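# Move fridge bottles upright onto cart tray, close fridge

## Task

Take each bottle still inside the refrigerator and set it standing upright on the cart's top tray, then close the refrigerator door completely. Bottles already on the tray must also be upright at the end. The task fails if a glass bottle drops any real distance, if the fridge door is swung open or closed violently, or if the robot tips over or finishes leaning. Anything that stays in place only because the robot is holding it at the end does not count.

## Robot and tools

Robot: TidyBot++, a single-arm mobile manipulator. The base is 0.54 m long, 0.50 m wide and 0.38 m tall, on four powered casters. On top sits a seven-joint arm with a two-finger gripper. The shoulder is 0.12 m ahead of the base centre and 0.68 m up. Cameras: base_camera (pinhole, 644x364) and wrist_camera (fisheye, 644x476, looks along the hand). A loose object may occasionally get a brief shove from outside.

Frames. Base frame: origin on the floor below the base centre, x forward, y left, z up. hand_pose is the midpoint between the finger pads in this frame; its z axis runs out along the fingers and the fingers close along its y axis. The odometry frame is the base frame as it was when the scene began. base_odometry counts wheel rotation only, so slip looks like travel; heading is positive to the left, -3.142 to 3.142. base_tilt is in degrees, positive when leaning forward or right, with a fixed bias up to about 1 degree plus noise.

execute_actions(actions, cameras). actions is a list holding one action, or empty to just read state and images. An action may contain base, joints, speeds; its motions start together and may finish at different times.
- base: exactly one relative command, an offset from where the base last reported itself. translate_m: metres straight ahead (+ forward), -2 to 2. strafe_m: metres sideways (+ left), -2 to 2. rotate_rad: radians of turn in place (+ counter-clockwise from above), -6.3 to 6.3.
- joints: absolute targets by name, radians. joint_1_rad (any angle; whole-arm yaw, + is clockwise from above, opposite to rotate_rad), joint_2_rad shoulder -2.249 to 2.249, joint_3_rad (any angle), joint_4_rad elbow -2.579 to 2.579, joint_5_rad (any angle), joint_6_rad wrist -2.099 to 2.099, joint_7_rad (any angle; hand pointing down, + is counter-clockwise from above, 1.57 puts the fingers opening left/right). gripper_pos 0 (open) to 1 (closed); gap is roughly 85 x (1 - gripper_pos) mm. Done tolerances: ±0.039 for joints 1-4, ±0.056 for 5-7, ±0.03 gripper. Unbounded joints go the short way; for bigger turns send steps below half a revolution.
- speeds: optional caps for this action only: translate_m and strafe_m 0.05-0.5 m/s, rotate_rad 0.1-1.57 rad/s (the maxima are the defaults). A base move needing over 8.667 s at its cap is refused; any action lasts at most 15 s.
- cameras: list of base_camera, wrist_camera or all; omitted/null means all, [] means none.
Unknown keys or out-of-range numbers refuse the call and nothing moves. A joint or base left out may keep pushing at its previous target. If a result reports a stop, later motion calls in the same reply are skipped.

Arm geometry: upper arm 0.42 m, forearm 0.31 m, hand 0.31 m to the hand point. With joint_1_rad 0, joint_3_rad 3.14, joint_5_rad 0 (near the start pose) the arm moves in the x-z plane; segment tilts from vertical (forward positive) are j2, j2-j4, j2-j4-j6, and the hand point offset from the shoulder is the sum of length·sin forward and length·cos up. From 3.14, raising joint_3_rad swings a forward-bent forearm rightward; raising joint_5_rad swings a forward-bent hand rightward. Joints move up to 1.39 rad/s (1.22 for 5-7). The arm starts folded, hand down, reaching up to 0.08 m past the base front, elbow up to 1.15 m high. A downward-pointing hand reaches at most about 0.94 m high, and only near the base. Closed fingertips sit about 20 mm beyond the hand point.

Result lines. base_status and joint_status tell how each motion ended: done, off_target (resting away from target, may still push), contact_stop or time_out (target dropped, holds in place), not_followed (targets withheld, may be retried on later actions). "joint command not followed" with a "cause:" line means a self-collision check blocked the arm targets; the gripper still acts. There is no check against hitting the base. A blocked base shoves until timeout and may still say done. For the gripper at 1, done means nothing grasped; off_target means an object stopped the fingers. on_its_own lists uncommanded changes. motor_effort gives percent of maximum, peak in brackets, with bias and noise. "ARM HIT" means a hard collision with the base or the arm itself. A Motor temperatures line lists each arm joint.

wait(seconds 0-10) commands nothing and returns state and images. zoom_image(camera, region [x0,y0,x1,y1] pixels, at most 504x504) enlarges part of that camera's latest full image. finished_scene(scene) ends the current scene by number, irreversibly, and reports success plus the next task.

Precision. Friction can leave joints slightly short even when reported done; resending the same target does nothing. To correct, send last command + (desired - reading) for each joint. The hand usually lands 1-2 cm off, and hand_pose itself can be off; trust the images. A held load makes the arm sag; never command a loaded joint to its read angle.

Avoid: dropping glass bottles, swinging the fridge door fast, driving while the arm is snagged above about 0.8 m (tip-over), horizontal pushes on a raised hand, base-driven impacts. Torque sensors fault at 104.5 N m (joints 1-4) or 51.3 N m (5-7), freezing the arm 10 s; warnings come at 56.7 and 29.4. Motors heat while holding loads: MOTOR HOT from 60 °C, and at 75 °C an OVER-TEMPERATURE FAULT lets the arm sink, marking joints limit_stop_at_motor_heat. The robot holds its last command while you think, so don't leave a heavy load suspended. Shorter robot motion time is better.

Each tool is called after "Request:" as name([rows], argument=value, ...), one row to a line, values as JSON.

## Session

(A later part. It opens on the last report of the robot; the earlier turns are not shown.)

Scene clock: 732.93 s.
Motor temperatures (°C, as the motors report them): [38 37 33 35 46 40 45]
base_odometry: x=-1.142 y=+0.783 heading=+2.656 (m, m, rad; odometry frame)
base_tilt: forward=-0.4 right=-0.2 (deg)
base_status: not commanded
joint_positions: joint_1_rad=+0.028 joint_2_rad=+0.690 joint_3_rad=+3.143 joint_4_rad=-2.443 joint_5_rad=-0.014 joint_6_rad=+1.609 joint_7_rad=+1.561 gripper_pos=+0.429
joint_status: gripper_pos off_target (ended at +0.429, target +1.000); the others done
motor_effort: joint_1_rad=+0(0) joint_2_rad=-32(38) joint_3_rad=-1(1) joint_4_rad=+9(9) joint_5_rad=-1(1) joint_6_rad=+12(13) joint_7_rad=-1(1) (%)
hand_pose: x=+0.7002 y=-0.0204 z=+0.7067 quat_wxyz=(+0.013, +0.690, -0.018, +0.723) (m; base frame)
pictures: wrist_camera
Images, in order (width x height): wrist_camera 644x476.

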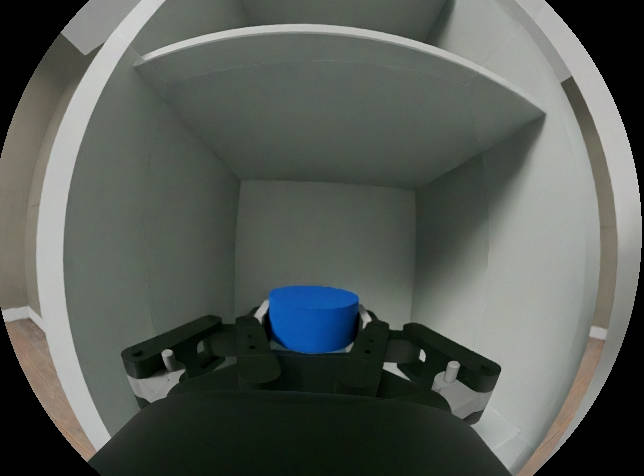

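Request:
execute_actions([
  {"base": {"translate_m": -0.751}, "joints": {"joint_2_rad": 0.15, "joint_4_rad": -2.44, "joint_6_rad": 1.04, "gripper_pos": 1.0}, "speeds": {"translate_m": 0.45}},
], cameras=[])

Request:
execute_actions([
  {"base": {"strafe_m": -0.5}, "joints": {"joint_1_rad": 2.0, "joint_2_rad": -0.37, "joint_4_rad": -1.97, "joint_6_rad": 0.08, "gripper_pos": 1.0}, "speeds": {"strafe_m": 0.45}},
])

Scene clock: 758.90 s.
Motor temperatures (°C, as the motors report them): [38 37 33 34 46 40 45]
base_odometry: x=-0.477 y=+0.433 heading=+2.657 (m, m, rad; odometry frame)
base_tilt: forward=-0.5 right=-0.1 (deg)
base_status: done
joint_positions: joint_1_rad=+0.030 joint_2_rad=+0.173 joint_3_rad=+3.143 joint_4_rad=-2.451 joint_5_rad=-0.012 joint_6_rad=+1.053 joint_7_rad=+1.561 gripper_pos=+0.429
joint_status: gripper_pos off_target (ended at +0.429, target +1.000); the others done
motor_effort: joint_1_rad=+0(6) joint_2_rad=-23(35) joint_3_rad=+0(4) joint_4_rad=+19(20) joint_5_rad=-1(1) joint_6_rad=+12(13) joint_7_rad=-1(1) (%)
hand_pose: x=+0.6580 y=-0.0188 z=+0.8231 quat_wxyz=(+0.009, +0.707, -0.020, +0.707) (m; base frame)
pictures: none
No camera images: the call's "cameras" was empty. Leave "cameras" out to get every camera's image.

Scene clock: 762.00 s.
Motor temperatures (°C, as the motors report them): [38 37 33 34 46 40 45]
base_odometry: x=-0.244 y=+0.876 heading=+2.657 (m, m, rad; odometry frame)
base_tilt: forward=-0.5 right=-0.1 (deg)
base_status: done
joint_positions: joint_1_rad=+1.992 joint_2_rad=-0.343 joint_3_rad=+3.143 joint_4_rad=-2.006 joint_5_rad=-0.010 joint_6_rad=+0.095 joint_7_rad=+1.561 gripper_pos=+0.429
joint_status: gripper_pos off_target (ended at +0.429, target +1.000); the others done
motor_effort: joint_1_rad=+0(2) joint_2_rad=-13(24) joint_3_rad=+0(3) joint_4_rad=+30(29) joint_5_rad=-1(2) joint_6_rad=+12(13) joint_7_rad=-1(1) (%)
hand_pose: x=-0.0786 y=-0.4407 z=+1.0499 quat_wxyz=(+0.591, +0.377, -0.597, +0.390) (m; base frame)
pictures: base_camera, wrist_camera
Images, in order (width x height): base_camera 644x364, wrist_camera 644x476.

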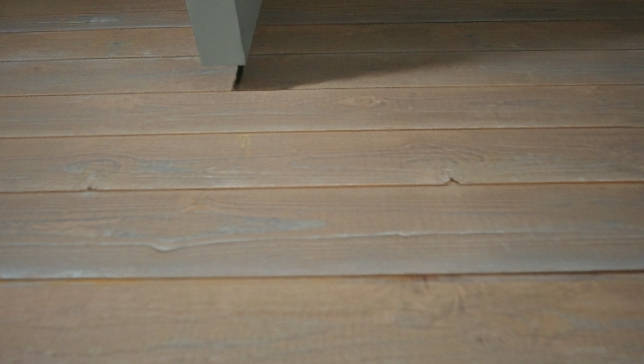

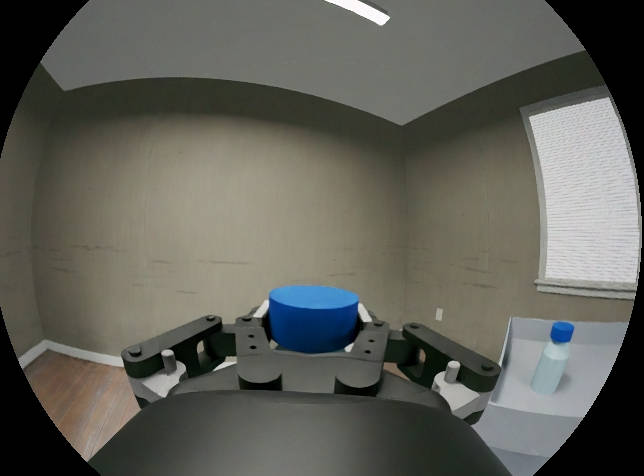

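Request:
execute_actions([
  {"joints": {"joint_1_rad": 2.95, "gripper_pos": 1.0}},
], cameras=[])

Request:
execute_actions([
  {"joints": {"joint_2_rad": 0.265, "joint_4_rad": -1.727, "joint_6_rad": 0.55, "gripper_pos": 1.0}},
], cameras=["wrist_camera"])

Scene clock: 781.23 s.
Motor temperatures (°C, as the motors report them): [38 37 33 35 46 40 45]
base_odometry: x=-0.244 y=+0.876 heading=+2.657 (m, m, rad; odometry frame)
base_tilt: forward=-0.5 right=-0.2 (deg)
base_status: not commanded
joint_positions: joint_1_rad=+2.943 joint_2_rad=-0.343 joint_3_rad=+3.143 joint_4_rad=-2.006 joint_5_rad=-0.010 joint_6_rad=+0.095 joint_7_rad=+1.561 gripper_pos=+0.429
joint_status: gripper_pos off_target (ended at +0.429, target +1.000); the others done
motor_effort: joint_1_rad=+0(1) joint_2_rad=-13(13) joint_3_rad=+0(1) joint_4_rad=+30(30) joint_5_rad=-1(1) joint_6_rad=+11(11) joint_7_rad=-1(1) (%)
hand_pose: x=-0.3545 y=-0.0956 z=+1.0499 quat_wxyz=(+0.704, +0.062, -0.703, +0.077) (m; base frame)
pictures: none
No camera images: the call's "cameras" was empty. Leave "cameras" out to get every camera's image.

Scene clock: 783.17 s.
Motor temperatures (°C, as the motors report them): [38 37 33 35 46 40 45]
base_odometry: x=-0.244 y=+0.876 heading=+2.657 (m, m, rad; odometry frame)
base_tilt: forward=-0.5 right=-0.1 (deg)
base_status: not commanded
joint_positions: joint_1_rad=+2.943 joint_2_rad=+0.291 joint_3_rad=+3.143 joint_4_rad=-1.762 joint_5_rad=-0.010 joint_6_rad=+0.494 joint_7_rad=+1.561 gripper_pos=+0.429
joint_status: joint_6_rad off_target (ended at +0.494, target +0.550); gripper_pos off_target (ended at +0.429, target +1.000); the others done
motor_effort: joint_1_rad=+0(0) joint_2_rad=-35(37) joint_3_rad=+0(0) joint_4_rad=+27(30) joint_5_rad=-1(1) joint_6_rad=+13(12) joint_7_rad=-1(1) (%)
hand_pose: x=-0.5777 y=-0.1393 z=+0.9426 quat_wxyz=(+0.707, +0.061, -0.700, +0.075) (m; base frame)
pictures: wrist_camera
Images, in order (width x height): wrist_camera 644x476.

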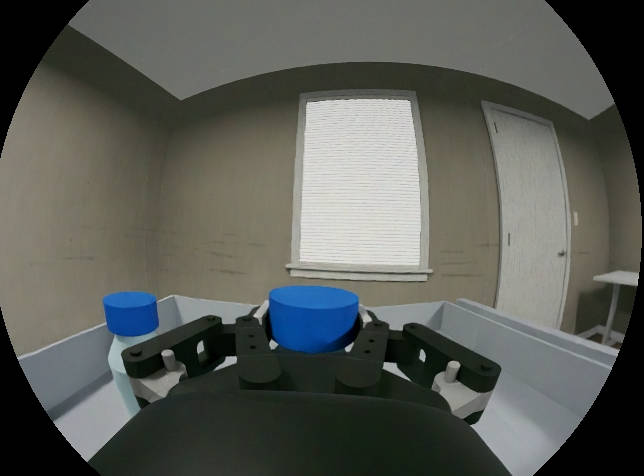

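Request:
execute_actions([
  {"joints": {"joint_2_rad": 0.33, "joint_6_rad": 0.58, "gripper_pos": 1.0}},
], cameras=["wrist_camera"])

Scene clock: 787.83 s.
Motor temperatures (°C, as the motors report them): [38 37 33 35 46 40 45]
base_odometry: x=-0.244 y=+0.876 heading=+2.657 (m, m, rad; odometry frame)
base_tilt: forward=-0.5 right=-0.2 (deg)
base_status: not commanded
joint_positions: joint_1_rad=+2.943 joint_2_rad=+0.345 joint_3_rad=+3.143 joint_4_rad=-1.758 joint_5_rad=-0.010 joint_6_rad=+0.530 joint_7_rad=+1.561 gripper_pos=+0.429
joint_status: gripper_pos off_target (ended at +0.429, target +1.000); the others done
motor_effort: joint_1_rad=+0(1) joint_2_rad=-35(38) joint_3_rad=+0(1) joint_4_rad=+26(28) joint_5_rad=-2(1) joint_6_rad=+12(12) joint_7_rad=-1(1) (%)
hand_pose: x=-0.5915 y=-0.1420 z=+0.9178 quat_wxyz=(+0.703, +0.062, -0.705, +0.074) (m; base frame)
pictures: wrist_camera
Images, in order (width x height): wrist_camera 644x476.

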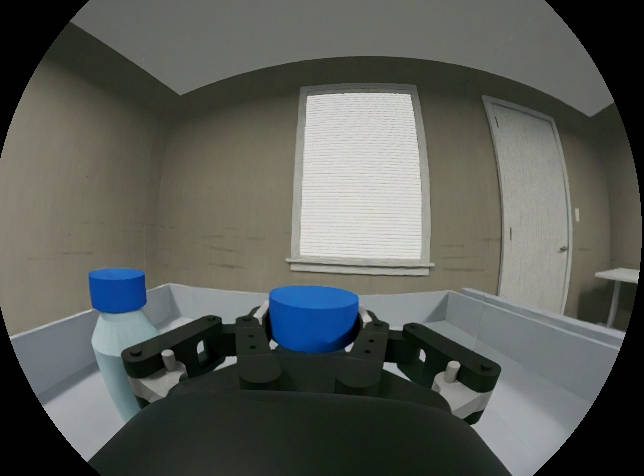

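Request:
execute_actions([
  {"joints": {"joint_2_rad": 0.355, "gripper_pos": 1.0}},
], cameras=[])

Scene clock: 791.50 s.
Motor temperatures (°C, as the motors report them): [38 37 33 35 46 40 45]
base_odometry: x=-0.244 y=+0.876 heading=+2.657 (m, m, rad; odometry frame)
base_tilt: forward=-0.5 right=-0.1 (deg)
base_status: not commanded
joint_positions: joint_1_rad=+2.943 joint_2_rad=+0.353 joint_3_rad=+3.143 joint_4_rad=-1.751 joint_5_rad=-0.010 joint_6_rad=+0.534 joint_7_rad=+1.562 gripper_pos=+0.429
joint_status: gripper_pos off_target (ended at +0.429, target +1.000); the others done
motor_effort: joint_1_rad=+0(0) joint_2_rad=-35(36) joint_3_rad=+0(1) joint_4_rad=+25(27) joint_5_rad=-1(1) joint_6_rad=+11(12) joint_7_rad=-1(2) (%)
hand_pose: x=-0.5944 y=-0.1426 z=+0.9170 quat_wxyz=(+0.704, +0.062, -0.704, +0.074) (m; base frame)
pictures: none
No camera images: the call's "cameras" was empty. Leave "cameras" out to get every camera's image.

Touched down. Releasing and lifting away.

Request:
execute_actions([
  {"joints": {"gripper_pos": 0.0}},
], cameras=["wrist_camera"])

Request:
execute_actions([
  {"joints": {"joint_2_rad": -0.35, "joint_4_rad": -1.75, "joint_6_rad": 0.3}},
], cameras=[])

Request:
execute_actions([
  {"base": {"strafe_m": 0.5}, "joints": {"joint_1_rad": 0.0, "joint_4_rad": -2.2, "joint_6_rad": 0.0}},
], cameras=["wrist_camera"])

Scene clock: 800.37 s.
Motor temperatures (°C, as the motors report them): [38 37 33 35 46 40 45]
base_odometry: x=-0.244 y=+0.876 heading=+2.657 (m, m, rad; odometry frame)
base_tilt: forward=-0.6 right=-0.2 (deg)
base_status: not commanded
joint_positions: joint_1_rad=+2.943 joint_2_rad=+0.353 joint_3_rad=+3.143 joint_4_rad=-1.739 joint_5_rad=-0.010 joint_6_rad=+0.545 joint_7_rad=+1.562 gripper_pos=+0.000
joint_status: all done
motor_effort: joint_1_rad=+0(0) joint_2_rad=-33(35) joint_3_rad=+0(0) joint_4_rad=+23(25) joint_5_rad=-1(1) joint_6_rad=+9(10) joint_7_rad=-1(1) (%)
hand_pose: x=-0.5962 y=-0.1429 z=+0.9274 quat_wxyz=(+0.712, +0.061, -0.696, +0.075) (m; base frame)
pictures: wrist_camera
Images, in order (width x height): wrist_camera 644x476.

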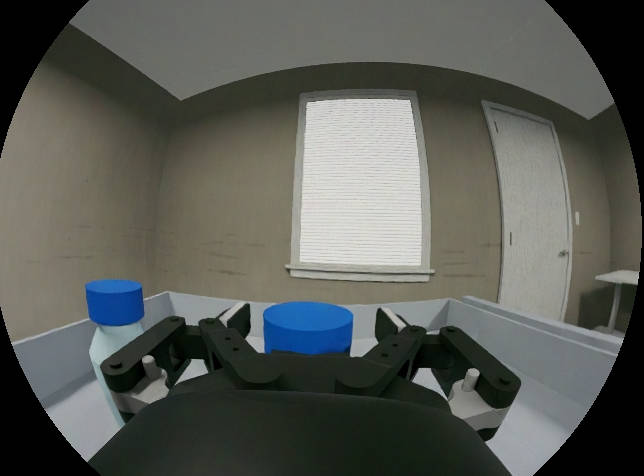

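Scene clock: 802.40 s.
Motor temperatures (°C, as the motors report them): [38 37 33 35 46 40 45]
base_odometry: x=-0.244 y=+0.876 heading=+2.657 (m, m, rad; odometry frame)
base_tilt: forward=-0.5 right=+0.0 (deg)
base_status: not commanded
joint_positions: joint_1_rad=+2.943 joint_2_rad=-0.350 joint_3_rad=+3.143 joint_4_rad=-1.739 joint_5_rad=-0.010 joint_6_rad=+0.336 joint_7_rad=+1.562 gripper_pos=+0.000
joint_status: all done
motor_effort: joint_1_rad=+0(0) joint_2_rad=-8(35) joint_3_rad=+0(0) joint_4_rad=+24(25) joint_5_rad=-1(0) joint_6_rad=+7(9) joint_7_rad=-1(1) (%)
hand_pose: x=-0.3078 y=-0.0853 z=+1.2880 quat_wxyz=(+0.860, +0.043, -0.501, +0.093) (m; base frame)
pictures: none
No camera images: the call's "cameras" was empty. Leave "cameras" out to get every camera's image.

Scene clock: 806.20 s.
Motor temperatures (°C, as the motors report them): [38 37 33 35 46 40 45]
base_odometry: x=-0.477 y=+0.433 heading=+2.658 (m, m, rad; odometry frame)
base_tilt: forward=-0.5 right=-0.2 (deg)
base_status: done
joint_positions: joint_1_rad=+0.008 joint_2_rad=-0.352 joint_3_rad=+3.143 joint_4_rad=-2.186 joint_5_rad=-0.010 joint_6_rad=+0.035 joint_7_rad=+1.562 gripper_pos=+0.000
joint_status: all done
motor_effort: joint_1_rad=+0(2) joint_2_rad=-9(11) joint_3_rad=+0(3) joint_4_rad=+25(26) joint_5_rad=-1(1) joint_6_rad=+9(9) joint_7_rad=-1(1) (%)
hand_pose: x=+0.5807 y=-0.0036 z=+0.9249 quat_wxyz=(-0.003, +0.783, -0.012, +0.622) (m; base frame)
pictures: wrist_camera
Images, in order (width x height): wrist_camera 644x476.

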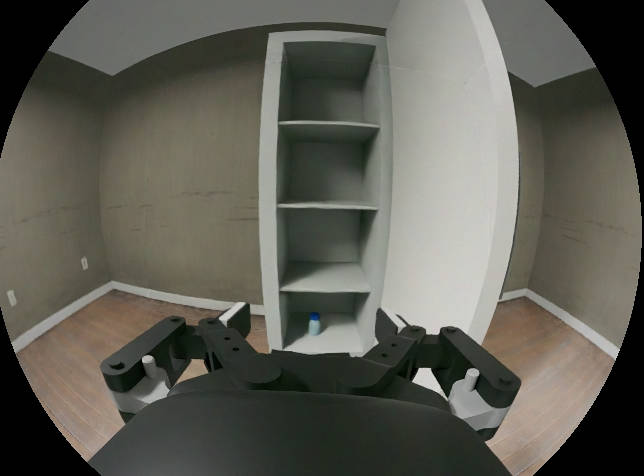

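Request:
execute_actions([
  {"base": {"translate_m": 0.35}, "joints": {"joint_1_rad": -0.01, "joint_2_rad": 1.90, "joint_3_rad": 3.14, "joint_4_rad": -1.225, "joint_5_rad": 0.02, "joint_6_rad": 1.60, "joint_7_rad": 1.59}},
])

Request:
zoom_image(camera="wrist_camera", region=[200, 240, 440, 380])

Scene clock: 828.27 s.
Motor temperatures (°C, as the motors report them): [38 37 33 35 46 40 45]
base_odometry: x=-0.787 y=+0.596 heading=+2.658 (m, m, rad; odometry frame)
base_tilt: forward=-0.4 right=-0.2 (deg)
base_status: done
joint_positions: joint_1_rad=+0.002 joint_2_rad=+1.897 joint_3_rad=+3.143 joint_4_rad=-1.239 joint_5_rad=-0.010 joint_6_rad=+1.564 joint_7_rad=+1.562 gripper_pos=+0.000
joint_status: all done
motor_effort: joint_1_rad=+0(0) joint_2_rad=-41(49) joint_3_rad=-1(1) joint_4_rad=+7(25) joint_5_rad=-1(1) joint_6_rad=+9(10) joint_7_rad=-1(1) (%)
hand_pose: x=+0.8307 y=-0.0035 z=+0.2324 quat_wxyz=(+0.001, +0.707, -0.007, +0.707) (m; base frame)
pictures: base_camera, wrist_camera
Images, in order (width x height): base_camera 644x364, wrist_camera 644x476.

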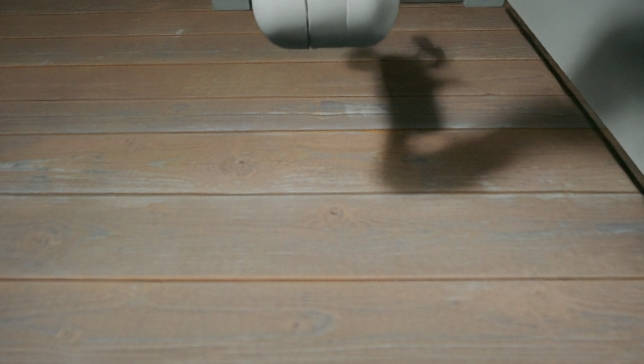

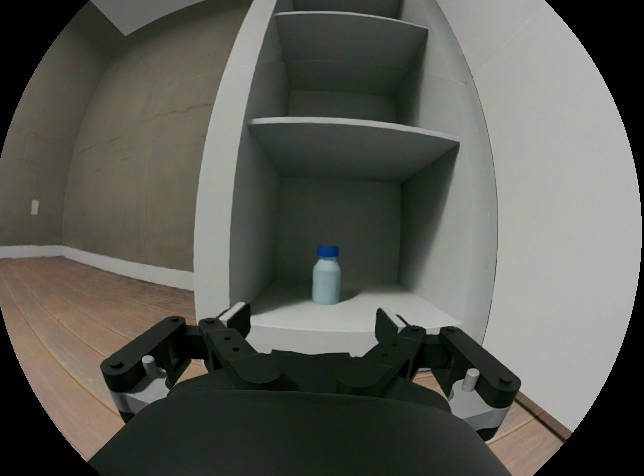

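Region (200, 240, 440, 380) of wrist_camera's 644x476 image, scaled by 2.100; it fills the top 294 rows of this view, and the rest is white.

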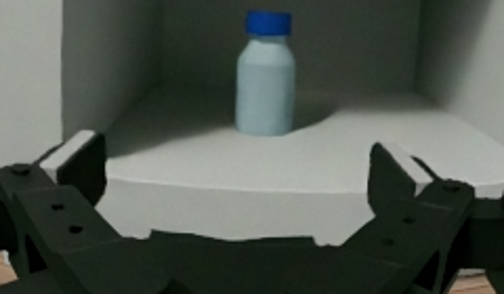

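Request:
execute_actions([
  {"base": {"strafe_m": -0.02}, "joints": {"joint_1_rad": 0.035}},
], cameras=[])

Request:
execute_actions([
  {"base": {"translate_m": 0.31}, "speeds": {"translate_m": 0.3}},
])

Request:
zoom_image(camera="wrist_camera", region=[200, 240, 440, 380])

Scene clock: 848.83 s.
Motor temperatures (°C, as the motors report them): [38 38 33 35 46 40 45]
base_odometry: x=-0.778 y=+0.614 heading=+2.659 (m, m, rad; odometry frame)
base_tilt: forward=-0.4 right=-0.1 (deg)
base_status: done
joint_positions: joint_1_rad=+0.039 joint_2_rad=+1.897 joint_3_rad=+3.143 joint_4_rad=-1.239 joint_5_rad=-0.010 joint_6_rad=+1.565 joint_7_rad=+1.562 gripper_pos=+0.000
joint_status: all done
motor_effort: joint_1_rad=+0(3) joint_2_rad=-40(42) joint_3_rad=-1(2) joint_4_rad=+7(7) joint_5_rad=-1(2) joint_6_rad=+9(10) joint_7_rad=-1(1) (%)
hand_pose: x=+0.8302 y=-0.0296 z=+0.2326 quat_wxyz=(+0.014, +0.707, -0.020, +0.707) (m; base frame)
pictures: none
No camera images: the call's "cameras" was empty. Leave "cameras" out to get every camera's image.

Scene clock: 850.80 s.
Motor temperatures (°C, as the motors report them): [38 38 33 35 46 40 45]
base_odometry: x=-1.053 y=+0.758 heading=+2.658 (m, m, rad; odometry frame)
base_tilt: forward=-0.4 right=-0.1 (deg)
base_status: done
joint_positions: joint_1_rad=+0.039 joint_2_rad=+1.898 joint_3_rad=+3.143 joint_4_rad=-1.233 joint_5_rad=-0.010 joint_6_rad=+1.565 joint_7_rad=+1.562 gripper_pos=+0.000
joint_status: not commanded
motor_effort: joint_1_rad=+0(2) joint_2_rad=-40(43) joint_3_rad=-1(1) joint_4_rad=+7(8) joint_5_rad=-1(1) joint_6_rad=+9(9) joint_7_rad=-1(1) (%)
hand_pose: x=+0.8315 y=-0.0296 z=+0.2339 quat_wxyz=(+0.014, +0.705, -0.020, +0.709) (m; base frame)
pictures: base_camera, wrist_camera
Images, in order (width x height): base_camera 644x364, wrist_camera 644x476.

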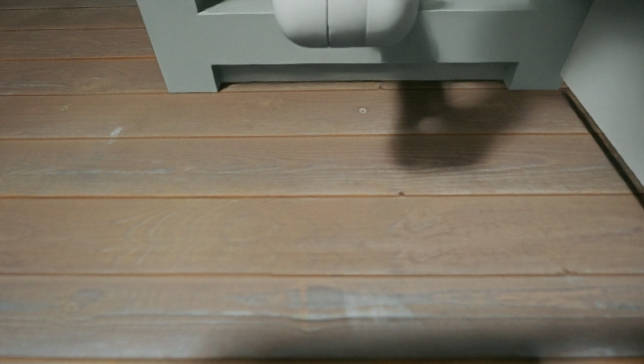

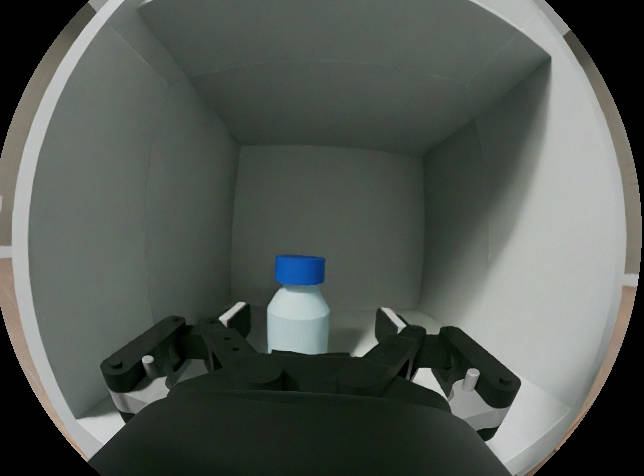

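Region (200, 240, 440, 380) of wrist_camera's 644x476 image, scaled by 2.100; it fills the top 294 rows of this view, and the rest is white.

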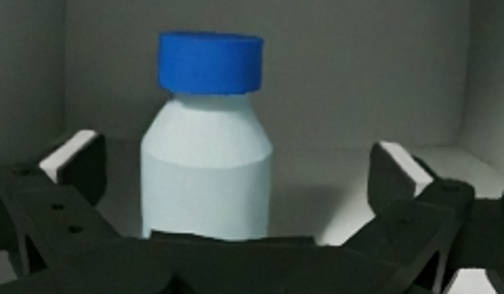

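Request:
execute_actions([
  {"base": {"translate_m": 0.04}, "joints": {"joint_1_rad": 0.015, "joint_2_rad": 1.868}, "speeds": {"translate_m": 0.1}},
], cameras=["wrist_camera"])

Request:
zoom_image(camera="wrist_camera", region=[200, 240, 440, 380])

Scene clock: 859.93 s.
Motor temperatures (°C, as the motors report them): [38 38 33 35 46 40 45]
base_odometry: x=-1.088 y=+0.777 heading=+2.658 (m, m, rad; odometry frame)
base_tilt: forward=-0.3 right=-0.1 (deg)
base_status: done
joint_positions: joint_1_rad=+0.022 joint_2_rad=+1.868 joint_3_rad=+3.143 joint_4_rad=-1.229 joint_5_rad=-0.010 joint_6_rad=+1.566 joint_7_rad=+1.562 gripper_pos=+0.000
joint_status: all done
motor_effort: joint_1_rad=+0(3) joint_2_rad=-41(44) joint_3_rad=-1(1) joint_4_rad=+7(8) joint_5_rad=-2(1) joint_6_rad=+9(9) joint_7_rad=-1(1) (%)
hand_pose: x=+0.8460 y=-0.0178 z=+0.2567 quat_wxyz=(+0.008, +0.693, -0.014, +0.721) (m; base frame)
pictures: wrist_camera
Images, in order (width x height): wrist_camera 644x476.

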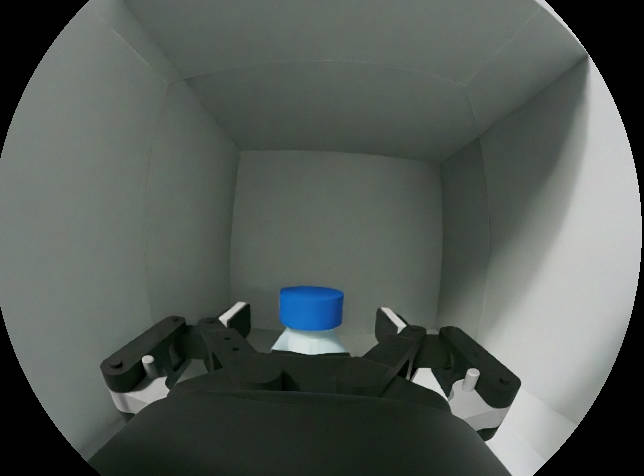

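Region (200, 240, 440, 380) of wrist_camera's 644x476 image, scaled by 2.100; it fills the top 294 rows of this view, and the rest is white.

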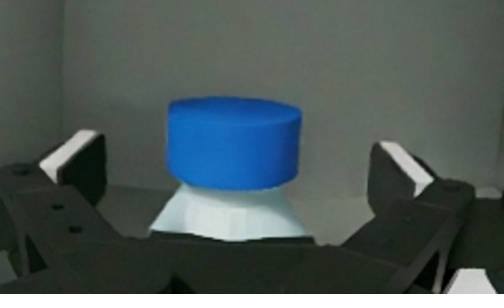

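Request:
execute_actions([
  {"base": {"translate_m": 0.054}, "speeds": {"translate_m": 0.08}},
], cameras=["wrist_camera"])

Scene clock: 870.77 s.
Motor temperatures (°C, as the motors report them): [38 38 33 34 46 40 45]
base_odometry: x=-1.136 y=+0.802 heading=+2.658 (m, m, rad; odometry frame)
base_tilt: forward=-0.4 right=-0.2 (deg)
base_status: done
joint_positions: joint_1_rad=+0.022 joint_2_rad=+1.868 joint_3_rad=+3.143 joint_4_rad=-1.229 joint_5_rad=-0.010 joint_6_rad=+1.566 joint_7_rad=+1.562 gripper_pos=+0.000
joint_status: not commanded
motor_effort: joint_1_rad=+0(1) joint_2_rad=-41(43) joint_3_rad=-1(1) joint_4_rad=+7(9) joint_5_rad=-1(1) joint_6_rad=+9(9) joint_7_rad=-1(1) (%)
hand_pose: x=+0.8460 y=-0.0178 z=+0.2566 quat_wxyz=(+0.008, +0.693, -0.014, +0.721) (m; base frame)
pictures: wrist_camera
Images, in order (width x height): wrist_camera 644x476.

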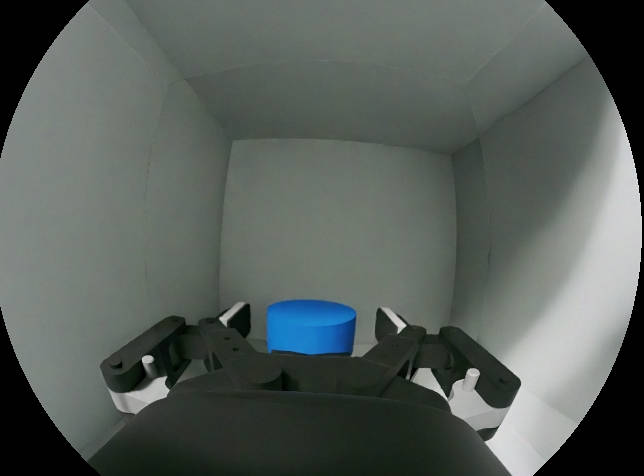

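Request:
execute_actions([
  {"joints": {"gripper_pos": 1.0}},
], cameras=["wrist_camera"])

Scene clock: 880.93 s.
Motor temperatures (°C, as the motors report them): [38 38 33 34 46 40 45]
base_odometry: x=-1.136 y=+0.802 heading=+2.658 (m, m, rad; odometry frame)
base_tilt: forward=-0.5 right=-0.1 (deg)
base_status: not commanded
joint_positions: joint_1_rad=+0.021 joint_2_rad=+1.868 joint_3_rad=+3.143 joint_4_rad=-1.229 joint_5_rad=-0.010 joint_6_rad=+1.566 joint_7_rad=+1.562 gripper_pos=+0.425
joint_status: gripper_pos off_target (ended at +0.425, target +1.000)
motor_effort: joint_1_rad=+0(1) joint_2_rad=-42(43) joint_3_rad=-1(1) joint_4_rad=+8(9) joint_5_rad=-1(1) joint_6_rad=+8(10) joint_7_rad=-1(1) (%)
hand_pose: x=+0.8459 y=-0.0177 z=+0.2566 quat_wxyz=(+0.008, +0.693, -0.013, +0.721) (m; base frame)
pictures: wrist_camera
Images, in order (width x height): wrist_camera 644x476.

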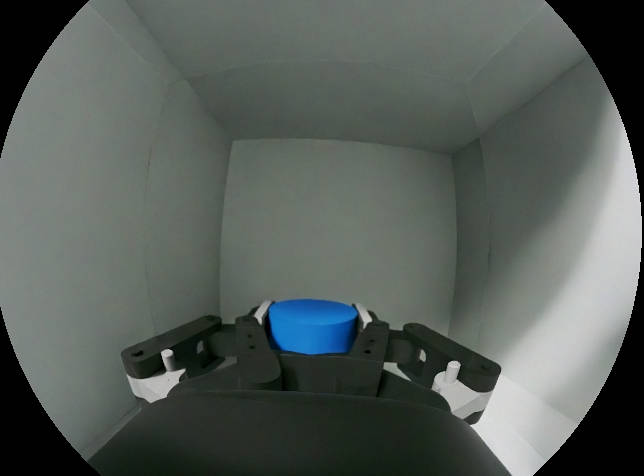

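Request:
execute_actions([
  {"joints": {"joint_2_rad": 1.71, "joint_4_rad": -1.355, "joint_6_rad": 1.625, "gripper_pos": 1.0}},
], cameras=["wrist_camera"])

Scene clock: 886.43 s.
Motor temperatures (°C, as the motors report them): [38 38 33 34 46 40 45]
base_odometry: x=-1.136 y=+0.802 heading=+2.658 (m, m, rad; odometry frame)
base_tilt: forward=-0.5 right=-0.2 (deg)
base_status: not commanded
joint_positions: joint_1_rad=+0.021 joint_2_rad=+1.744 joint_3_rad=+3.143 joint_4_rad=-1.361 joint_5_rad=-0.010 joint_6_rad=+1.566 joint_7_rad=+1.562 gripper_pos=+0.425
joint_status: joint_6_rad off_target (ended at +1.566, target +1.625); gripper_pos off_target (ended at +0.425, target +1.000); the others done
motor_effort: joint_1_rad=+0(0) joint_2_rad=-47(50) joint_3_rad=-1(1) joint_4_rad=+10(11) joint_5_rad=-1(1) joint_6_rad=+13(14) joint_7_rad=-1(1) (%)
hand_pose: x=+0.8560 y=-0.0180 z=+0.3055 quat_wxyz=(+0.008, +0.695, -0.013, +0.719) (m; base frame)
pictures: wrist_camera
Images, in order (width x height): wrist_camera 644x476.

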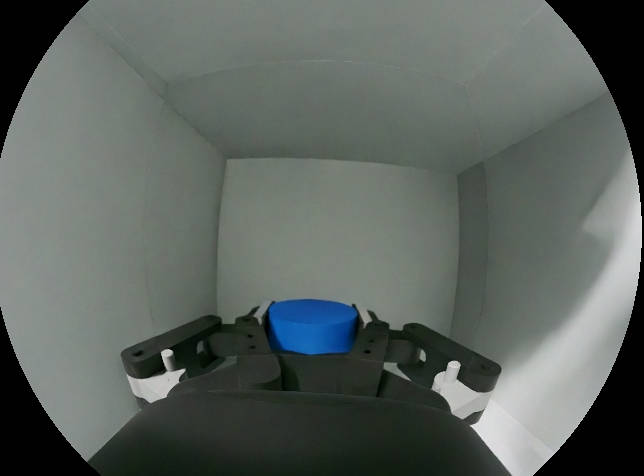

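Request:
execute_actions([
  {"base": {"translate_m": -0.3}, "joints": {"gripper_pos": 1.0}, "speeds": {"translate_m": 0.4}},
], cameras=[])

Request:
execute_actions([
  {"base": {"translate_m": -0.454}, "joints": {"joint_2_rad": 0.66, "joint_4_rad": -2.43, "joint_6_rad": 1.64, "gripper_pos": 1.0}, "speeds": {"translate_m": 0.45}},
], cameras=["wrist_camera"])

Request:
execute_actions([
  {"base": {"strafe_m": -0.48}, "joints": {"joint_1_rad": 2.0, "joint_2_rad": -0.37, "joint_4_rad": -1.97, "joint_6_rad": 0.11, "gripper_pos": 1.0}, "speeds": {"strafe_m": 0.45}},
])

Scene clock: 897.03 s.
Motor temperatures (°C, as the motors report them): [38 39 33 34 46 40 45]
base_odometry: x=-0.870 y=+0.663 heading=+2.658 (m, m, rad; odometry frame)
base_tilt: forward=-0.5 right=-0.2 (deg)
base_status: done
joint_positions: joint_1_rad=+0.017 joint_2_rad=+1.746 joint_3_rad=+3.143 joint_4_rad=-1.369 joint_5_rad=-0.010 joint_6_rad=+1.566 joint_7_rad=+1.562 gripper_pos=+0.425
joint_status: gripper_pos off_target (ended at +0.425, target +1.000)
motor_effort: joint_1_rad=+0(3) joint_2_rad=-48(51) joint_3_rad=-1(2) joint_4_rad=+10(12) joint_5_rad=-1(2) joint_6_rad=+13(13) joint_7_rad=-1(1) (%)
hand_pose: x=+0.8527 y=-0.0144 z=+0.3010 quat_wxyz=(+0.007, +0.699, -0.012, +0.715) (m; base frame)
pictures: none
No camera images: the call's "cameras" was empty. Leave "cameras" out to get every camera's image.

Scene clock: 899.40 s.
Motor temperatures (°C, as the motors report them): [38 39 33 34 46 40 45]
base_odometry: x=-0.468 y=+0.452 heading=+2.658 (m, m, rad; odometry frame)
base_tilt: forward=-0.4 right=-0.2 (deg)
base_status: done
joint_positions: joint_1_rad=+0.017 joint_2_rad=+0.692 joint_3_rad=+3.143 joint_4_rad=-2.437 joint_5_rad=-0.010 joint_6_rad=+1.580 joint_7_rad=+1.562 gripper_pos=+0.425
joint_status: joint_6_rad off_target (ended at +1.580, target +1.640); gripper_pos off_target (ended at +0.425, target +1.000); the others done
motor_effort: joint_1_rad=+0(2) joint_2_rad=-33(49) joint_3_rad=-1(2) joint_4_rad=+10(10) joint_5_rad=-1(1) joint_6_rad=+13(14) joint_7_rad=-1(1) (%)
hand_pose: x=+0.7024 y=-0.0122 z=+0.6979 quat_wxyz=(+0.007, +0.699, -0.012, +0.715) (m; base frame)
pictures: wrist_camera
Images, in order (width x height): wrist_camera 644x476.

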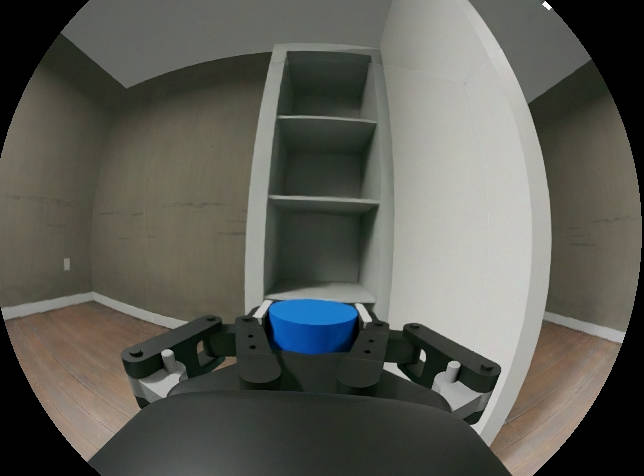

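Scene clock: 902.50 s.
Motor temperatures (°C, as the motors report them): [38 39 33 34 46 40 45]
base_odometry: x=-0.245 y=+0.877 heading=+2.657 (m, m, rad; odometry frame)
base_tilt: forward=-0.5 right=-0.2 (deg)
base_status: done
joint_positions: joint_1_rad=+1.993 joint_2_rad=-0.340 joint_3_rad=+3.143 joint_4_rad=-2.014 joint_5_rad=-0.006 joint_6_rad=+0.117 joint_7_rad=+1.562 gripper_pos=+0.425
joint_status: joint_4_rad off_target (ended at -2.014, target -1.970); gripper_pos off_target (ended at +0.425, target +1.000); the others done
motor_effort: joint_1_rad=+0(2) joint_2_rad=-14(34) joint_3_rad=+0(3) joint_4_rad=+31(31) joint_5_rad=-1(3) joint_6_rad=+13(13) joint_7_rad=-1(1) (%)
hand_pose: x=-0.0789 y=-0.4413 z=+1.0505 quat_wxyz=(+0.595, +0.376, -0.593, +0.391) (m; base frame)
pictures: base_camera, wrist_camera
Images, in order (width x height): base_camera 644x364, wrist_camera 644x476.

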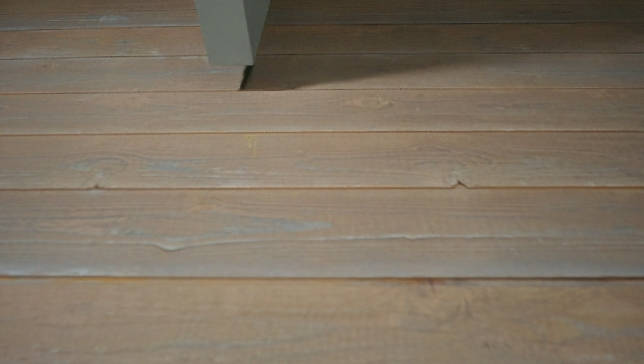

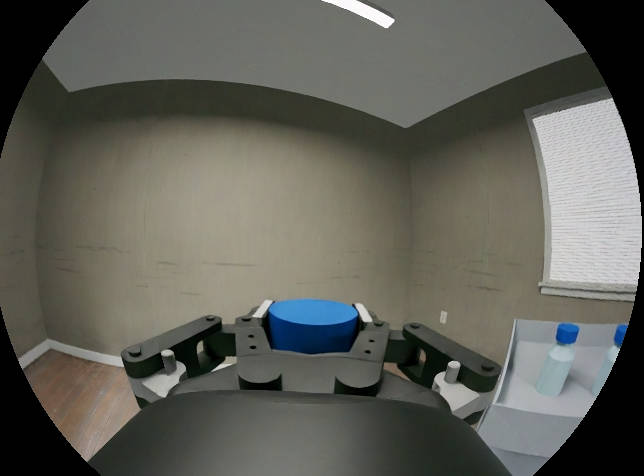

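Request:
execute_actions([
  {"joints": {"joint_1_rad": 3.18, "gripper_pos": 1.0}},
], cameras=[])

Request:
execute_actions([
  {"joints": {"joint_2_rad": 0.26, "joint_4_rad": -1.70, "joint_6_rad": 0.58, "gripper_pos": 1.0}},
], cameras=["wrist_camera"])

Scene clock: 912.93 s.
Motor temperatures (°C, as the motors report them): [38 39 33 35 46 40 45]
base_odometry: x=-0.245 y=+0.876 heading=+2.657 (m, m, rad; odometry frame)
base_tilt: forward=-0.5 right=-0.2 (deg)
base_status: not commanded
joint_positions: joint_1_rad=+3.173 joint_2_rad=-0.340 joint_3_rad=+3.143 joint_4_rad=-2.014 joint_5_rad=-0.006 joint_6_rad=+0.117 joint_7_rad=+1.562 gripper_pos=+0.425
joint_status: gripper_pos off_target (ended at +0.425, target +1.000); the others done
motor_effort: joint_1_rad=+0(1) joint_2_rad=-14(15) joint_3_rad=+0(1) joint_4_rad=+31(31) joint_5_rad=-1(1) joint_6_rad=+12(13) joint_7_rad=-1(1) (%)
hand_pose: x=-0.3644 y=+0.0150 z=+1.0505 quat_wxyz=(+0.712, -0.017, -0.702, -0.006) (m; base frame)
pictures: none
No camera images: the call's "cameras" was empty. Leave "cameras" out to get every camera's image.

Scene clock: 914.87 s.
Motor temperatures (°C, as the motors report them): [38 39 33 35 46 40 45]
base_odometry: x=-0.245 y=+0.876 heading=+2.657 (m, m, rad; odometry frame)
base_tilt: forward=-0.5 right=-0.1 (deg)
base_status: not commanded
joint_positions: joint_1_rad=+3.173 joint_2_rad=+0.296 joint_3_rad=+3.143 joint_4_rad=-1.743 joint_5_rad=-0.006 joint_6_rad=+0.516 joint_7_rad=+1.562 gripper_pos=+0.425
joint_status: joint_4_rad off_target (ended at -1.743, target -1.700); joint_6_rad off_target (ended at +0.516, target +0.580); gripper_pos off_target (ended at +0.425, target +1.000); the others done
motor_effort: joint_1_rad=+0(0) joint_2_rad=-37(39) joint_3_rad=+0(0) joint_4_rad=+29(32) joint_5_rad=-1(1) joint_6_rad=+12(14) joint_7_rad=-1(1) (%)
hand_pose: x=-0.5948 y=+0.0230 z=+0.9574 quat_wxyz=(+0.724, -0.017, -0.690, -0.008) (m; base frame)
pictures: wrist_camera
Images, in order (width x height): wrist_camera 644x476.

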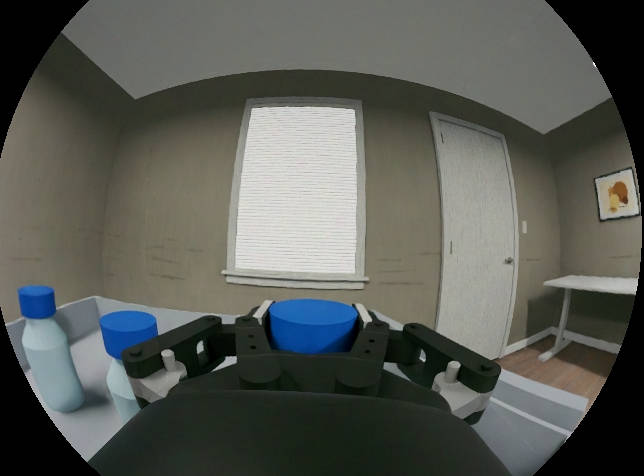

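Request:
execute_actions([
  {"joints": {"joint_2_rad": 0.315, "joint_6_rad": 0.61, "gripper_pos": 1.0}},
], cameras=[])

Scene clock: 919.63 s.
Motor temperatures (°C, as the motors report them): [38 39 33 35 46 40 45]
base_odometry: x=-0.245 y=+0.876 heading=+2.657 (m, m, rad; odometry frame)
base_tilt: forward=-0.5 right=-0.2 (deg)
base_status: not commanded
joint_positions: joint_1_rad=+3.173 joint_2_rad=+0.343 joint_3_rad=+3.143 joint_4_rad=-1.740 joint_5_rad=-0.006 joint_6_rad=+0.548 joint_7_rad=+1.562 gripper_pos=+0.425
joint_status: joint_6_rad off_target (ended at +0.548, target +0.610); gripper_pos off_target (ended at +0.425, target +1.000); the others done
motor_effort: joint_1_rad=+0(0) joint_2_rad=-37(40) joint_3_rad=+0(0) joint_4_rad=+29(29) joint_5_rad=-1(1) joint_6_rad=+14(14) joint_7_rad=-1(1) (%)
hand_pose: x=-0.6074 y=+0.0234 z=+0.9349 quat_wxyz=(+0.719, -0.017, -0.694, -0.008) (m; base frame)
pictures: none
No camera images: the call's "cameras" was empty. Leave "cameras" out to get every camera's image.

Request:
execute_actions([
  {"joints": {"joint_2_rad": 0.35, "gripper_pos": 1.0}},
], cameras=[])

Scene clock: 925.40 s.
Motor temperatures (°C, as the motors report them): [38 39 33 35 46 40 45]
base_odometry: x=-0.245 y=+0.876 heading=+2.658 (m, m, rad; odometry frame)
base_tilt: forward=-0.5 right=-0.1 (deg)
base_status: not commanded
joint_positions: joint_1_rad=+3.173 joint_2_rad=+0.362 joint_3_rad=+3.143 joint_4_rad=-1.734 joint_5_rad=-0.006 joint_6_rad=+0.555 joint_7_rad=+1.562 gripper_pos=+0.425
joint_status: gripper_pos off_target (ended at +0.425, target +1.000); the others done
motor_effort: joint_1_rad=+0(0) joint_2_rad=-38(38) joint_3_rad=-1(1) joint_4_rad=+27(28) joint_5_rad=-2(1) joint_6_rad=+13(13) joint_7_rad=-1(1) (%)
hand_pose: x=-0.6128 y=+0.0236 z=+0.9266 quat_wxyz=(+0.717, -0.017, -0.696, -0.008) (m; base frame)
pictures: none
No camera images: the call's "cameras" was empty. Leave "cameras" out to get every camera's image.

Request:
execute_actions([
  {"joints": {"joint_2_rad": 0.365, "gripper_pos": 0.0}},
], cameras=["wrist_camera"])

Request:
execute_actions([
  {"joints": {"joint_2_rad": -0.35, "joint_4_rad": -1.75, "joint_6_rad": 0.3}},
], cameras=[])

Request:
execute_actions([
  {"joints": {"joint_1_rad": 2.95, "joint_4_rad": -2.0, "joint_6_rad": -0.5, "gripper_pos": 1.0}},
], cameras=["wrist_camera"])

Scene clock: 934.70 s.
Motor temperatures (°C, as the motors report them): [38 39 33 35 46 40 45]
base_odometry: x=-0.245 y=+0.876 heading=+2.658 (m, m, rad; odometry frame)
base_tilt: forward=-0.5 right=-0.1 (deg)
base_status: not commanded
joint_positions: joint_1_rad=+3.173 joint_2_rad=+0.366 joint_3_rad=+3.143 joint_4_rad=-1.710 joint_5_rad=-0.006 joint_6_rad=+0.576 joint_7_rad=+1.562 gripper_pos=+0.000
joint_status: all done
motor_effort: joint_1_rad=+0(1) joint_2_rad=-32(36) joint_3_rad=+0(1) joint_4_rad=+23(27) joint_5_rad=-2(1) joint_6_rad=+8(13) joint_7_rad=-1(1) (%)
hand_pose: x=-0.6168 y=+0.0237 z=+0.9445 quat_wxyz=(+0.732, -0.017, -0.681, -0.008) (m; base frame)
pictures: wrist_camera
Images, in order (width x height): wrist_camera 644x476.

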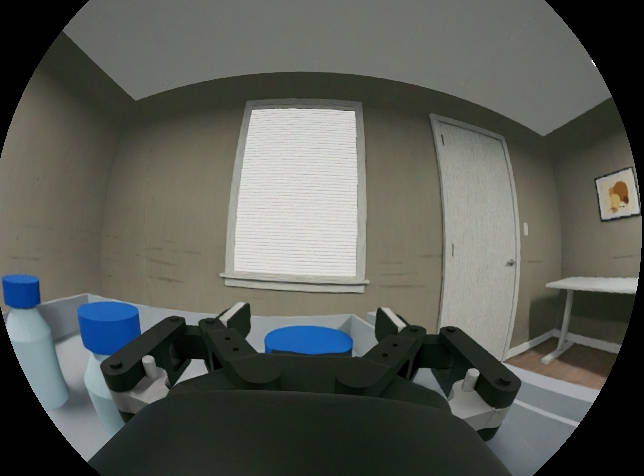

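Scene clock: 936.83 s.
Motor temperatures (°C, as the motors report them): [38 39 33 35 46 40 45]
base_odometry: x=-0.245 y=+0.876 heading=+2.658 (m, m, rad; odometry frame)
base_tilt: forward=-0.5 right=-0.1 (deg)
base_status: not commanded
joint_positions: joint_1_rad=+3.173 joint_2_rad=-0.351 joint_3_rad=+3.143 joint_4_rad=-1.736 joint_5_rad=-0.006 joint_6_rad=+0.336 joint_7_rad=+1.562 gripper_pos=+0.000
joint_status: all done
motor_effort: joint_1_rad=+0(0) joint_2_rad=-7(35) joint_3_rad=+0(1) joint_4_rad=+24(24) joint_5_rad=-2(1) joint_6_rad=+7(9) joint_7_rad=-1(1) (%)
hand_pose: x=-0.3152 y=+0.0139 z=+1.2900 quat_wxyz=(+0.865, -0.013, -0.501, -0.008) (m; base frame)
pictures: none
No camera images: the call's "cameras" was empty. Leave "cameras" out to get every camera's image.

Scene clock: 938.30 s.
Motor temperatures (°C, as the motors report them): [38 39 33 35 46 40 45]
base_odometry: x=-0.245 y=+0.876 heading=+2.658 (m, m, rad; odometry frame)
base_tilt: forward=-0.5 right=-0.1 (deg)
base_status: not commanded
joint_positions: joint_1_rad=+2.958 joint_2_rad=-0.351 joint_3_rad=+3.143 joint_4_rad=-2.002 joint_5_rad=-0.006 joint_6_rad=-0.479 joint_7_rad=+1.562 gripper_pos=+0.999
joint_status: all done
motor_effort: joint_1_rad=+0(1) joint_2_rad=-9(11) joint_3_rad=+0(1) joint_4_rad=+24(29) joint_5_rad=-1(1) joint_6_rad=+7(10) joint_7_rad=-1(1) (%)
hand_pose: x=-0.3062 y=-0.0805 z=+0.8866 quat_wxyz=(+0.482, +0.074, -0.872, +0.049) (m; base frame)
pictures: wrist_camera
Images, in order (width x height): wrist_camera 644x476.

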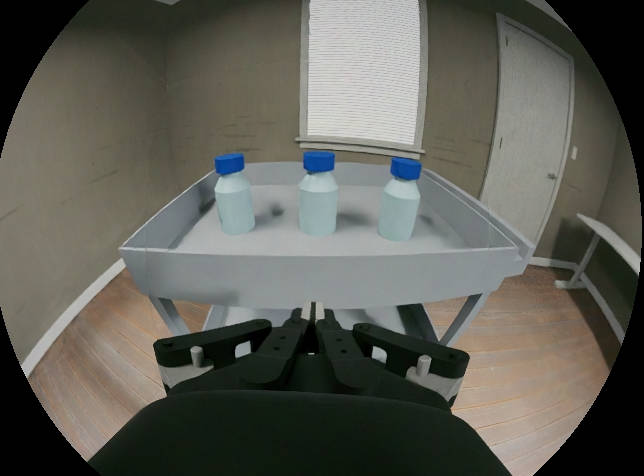

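Request:
execute_actions([
  {"base": {"translate_m": 0.1}, "joints": {"joint_1_rad": 1.5, "joint_6_rad": 0.1, "gripper_pos": 1.0}},
], cameras=[])

Request:
execute_actions([
  {"base": {"strafe_m": -0.2}, "joints": {"joint_1_rad": -0.25, "joint_2_rad": 1.1, "joint_4_rad": -1.54, "joint_6_rad": 1.11, "gripper_pos": 1.0}},
])

Scene clock: 979.03 s.
Motor temperatures (°C, as the motors report them): [38 38 33 35 46 40 45]
base_odometry: x=-0.333 y=+0.923 heading=+2.658 (m, m, rad; odometry frame)
base_tilt: forward=-0.5 right=-0.2 (deg)
base_status: done
joint_positions: joint_1_rad=+1.508 joint_2_rad=-0.355 joint_3_rad=+3.143 joint_4_rad=-2.002 joint_5_rad=-0.006 joint_6_rad=+0.065 joint_7_rad=+1.562 gripper_pos=+0.999
joint_status: all done
motor_effort: joint_1_rad=+0(0) joint_2_rad=-8(11) joint_3_rad=+0(1) joint_4_rad=+25(26) joint_5_rad=-2(1) joint_6_rad=+8(9) joint_7_rad=-1(1) (%)
hand_pose: x=+0.1491 y=-0.4777 z=+1.0491 quat_wxyz=(+0.478, +0.514, -0.491, +0.516) (m; base frame)
pictures: none
No camera images: the call's "cameras" was empty. Leave "cameras" out to get every camera's image.

Scene clock: 982.13 s.
Motor temperatures (°C, as the motors report them): [38 38 33 35 46 40 45]
base_odometry: x=-0.240 y=+1.101 heading=+2.658 (m, m, rad; odometry frame)
base_tilt: forward=-0.4 right=-0.1 (deg)
base_status: done
joint_positions: joint_1_rad=-0.250 joint_2_rad=+1.095 joint_3_rad=+3.143 joint_4_rad=-1.554 joint_5_rad=-0.006 joint_6_rad=+1.074 joint_7_rad=+1.562 gripper_pos=+0.999
joint_status: all done
motor_effort: joint_1_rad=+0(5) joint_2_rad=-46(48) joint_3_rad=-1(4) joint_4_rad=+15(26) joint_5_rad=-1(0) joint_6_rad=+9(9) joint_7_rad=-1(1) (%)
hand_pose: x=+0.9272 y=+0.2052 z=+0.5959 quat_wxyz=(-0.089, +0.704, +0.083, +0.700) (m; base frame)
pictures: base_camera, wrist_camera
Images, in order (width x height): base_camera 644x364, wrist_camera 644x476.

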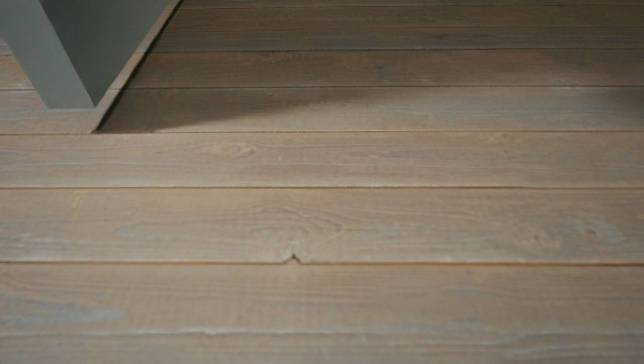

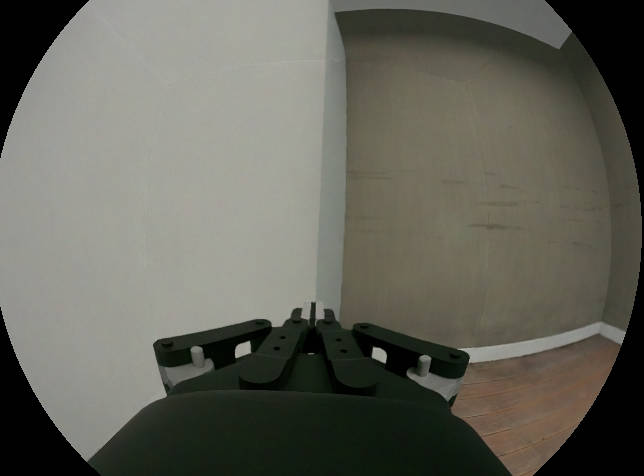

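Request:
execute_actions(actions=[])

Scene clock: 1005.37 s.
Motor temperatures (°C, as the motors report them): [38 39 33 35 46 40 45]
base_odometry: x=-0.240 y=+1.101 heading=+2.658 (m, m, rad; odometry frame)
base_tilt: forward=-0.5 right=-0.2 (deg)
base_status: done
joint_positions: joint_1_rad=-0.250 joint_2_rad=+1.095 joint_3_rad=+3.143 joint_4_rad=-1.554 joint_5_rad=-0.006 joint_6_rad=+1.074 joint_7_rad=+1.562 gripper_pos=+0.999
joint_status: all done
motor_effort: joint_1_rad=+0(5) joint_2_rad=-46(48) joint_3_rad=-1(4) joint_4_rad=+15(26) joint_5_rad=-1(0) joint_6_rad=+9(9) joint_7_rad=-1(1) (%)
hand_pose: x=+0.9272 y=+0.2052 z=+0.5959 quat_wxyz=(-0.089, +0.704, +0.083, +0.700) (m; base frame)
pictures: base_camera, wrist_camera
Images, in order (width x height): base_camera 644x364, wrist_camera 644x476.

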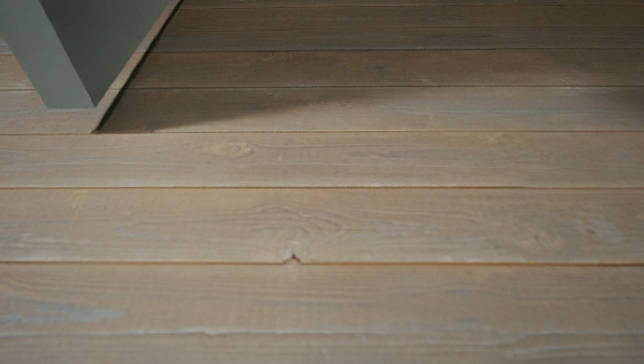

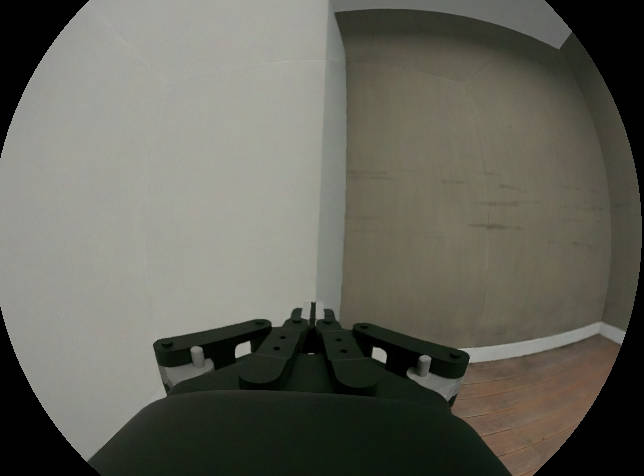

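Request:
execute_actions([
  {"base": {"strafe_m": 0.22}, "speeds": {"strafe_m": 0.08}},
])

Scene clock: 1015.57 s.
Motor temperatures (°C, as the motors report them): [38 39 33 35 46 40 45]
base_odometry: x=-0.342 y=+0.906 heading=+2.659 (m, m, rad; odometry frame)
base_tilt: forward=-0.4 right=-0.1 (deg)
base_status: done
joint_positions: joint_1_rad=-0.253 joint_2_rad=+1.095 joint_3_rad=+3.144 joint_4_rad=-1.553 joint_5_rad=-0.006 joint_6_rad=+1.075 joint_7_rad=+1.562 gripper_pos=+0.999
joint_status: not commanded
motor_effort: joint_1_rad=+0(5) joint_2_rad=-45(46) joint_3_rad=-1(4) joint_4_rad=+16(18) joint_5_rad=-1(2) joint_6_rad=+9(9) joint_7_rad=-1(1) (%)
hand_pose: x=+0.9271 y=+0.2075 z=+0.5969 quat_wxyz=(-0.090, +0.703, +0.083, +0.701) (m; base frame)
pictures: base_camera, wrist_camera
Images, in order (width x height): base_camera 644x364, wrist_camera 644x476.

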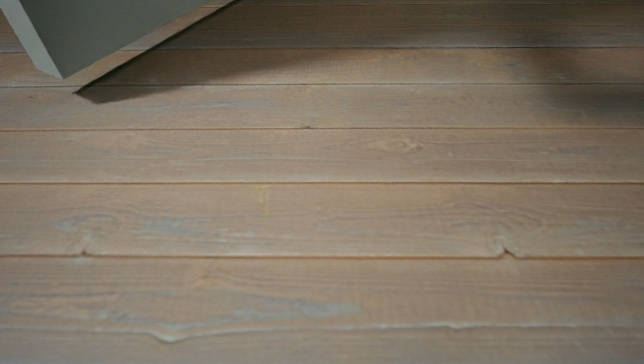

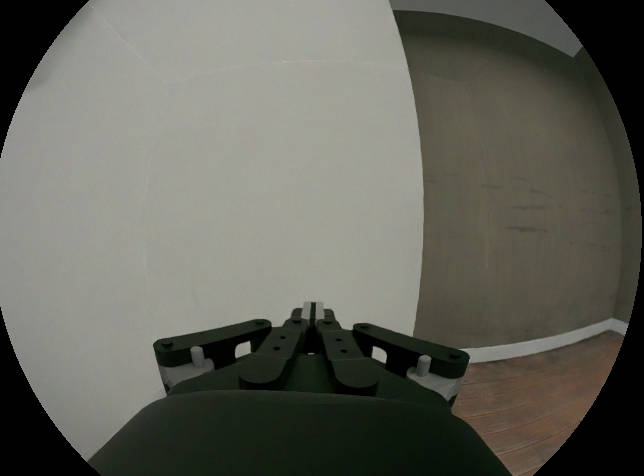

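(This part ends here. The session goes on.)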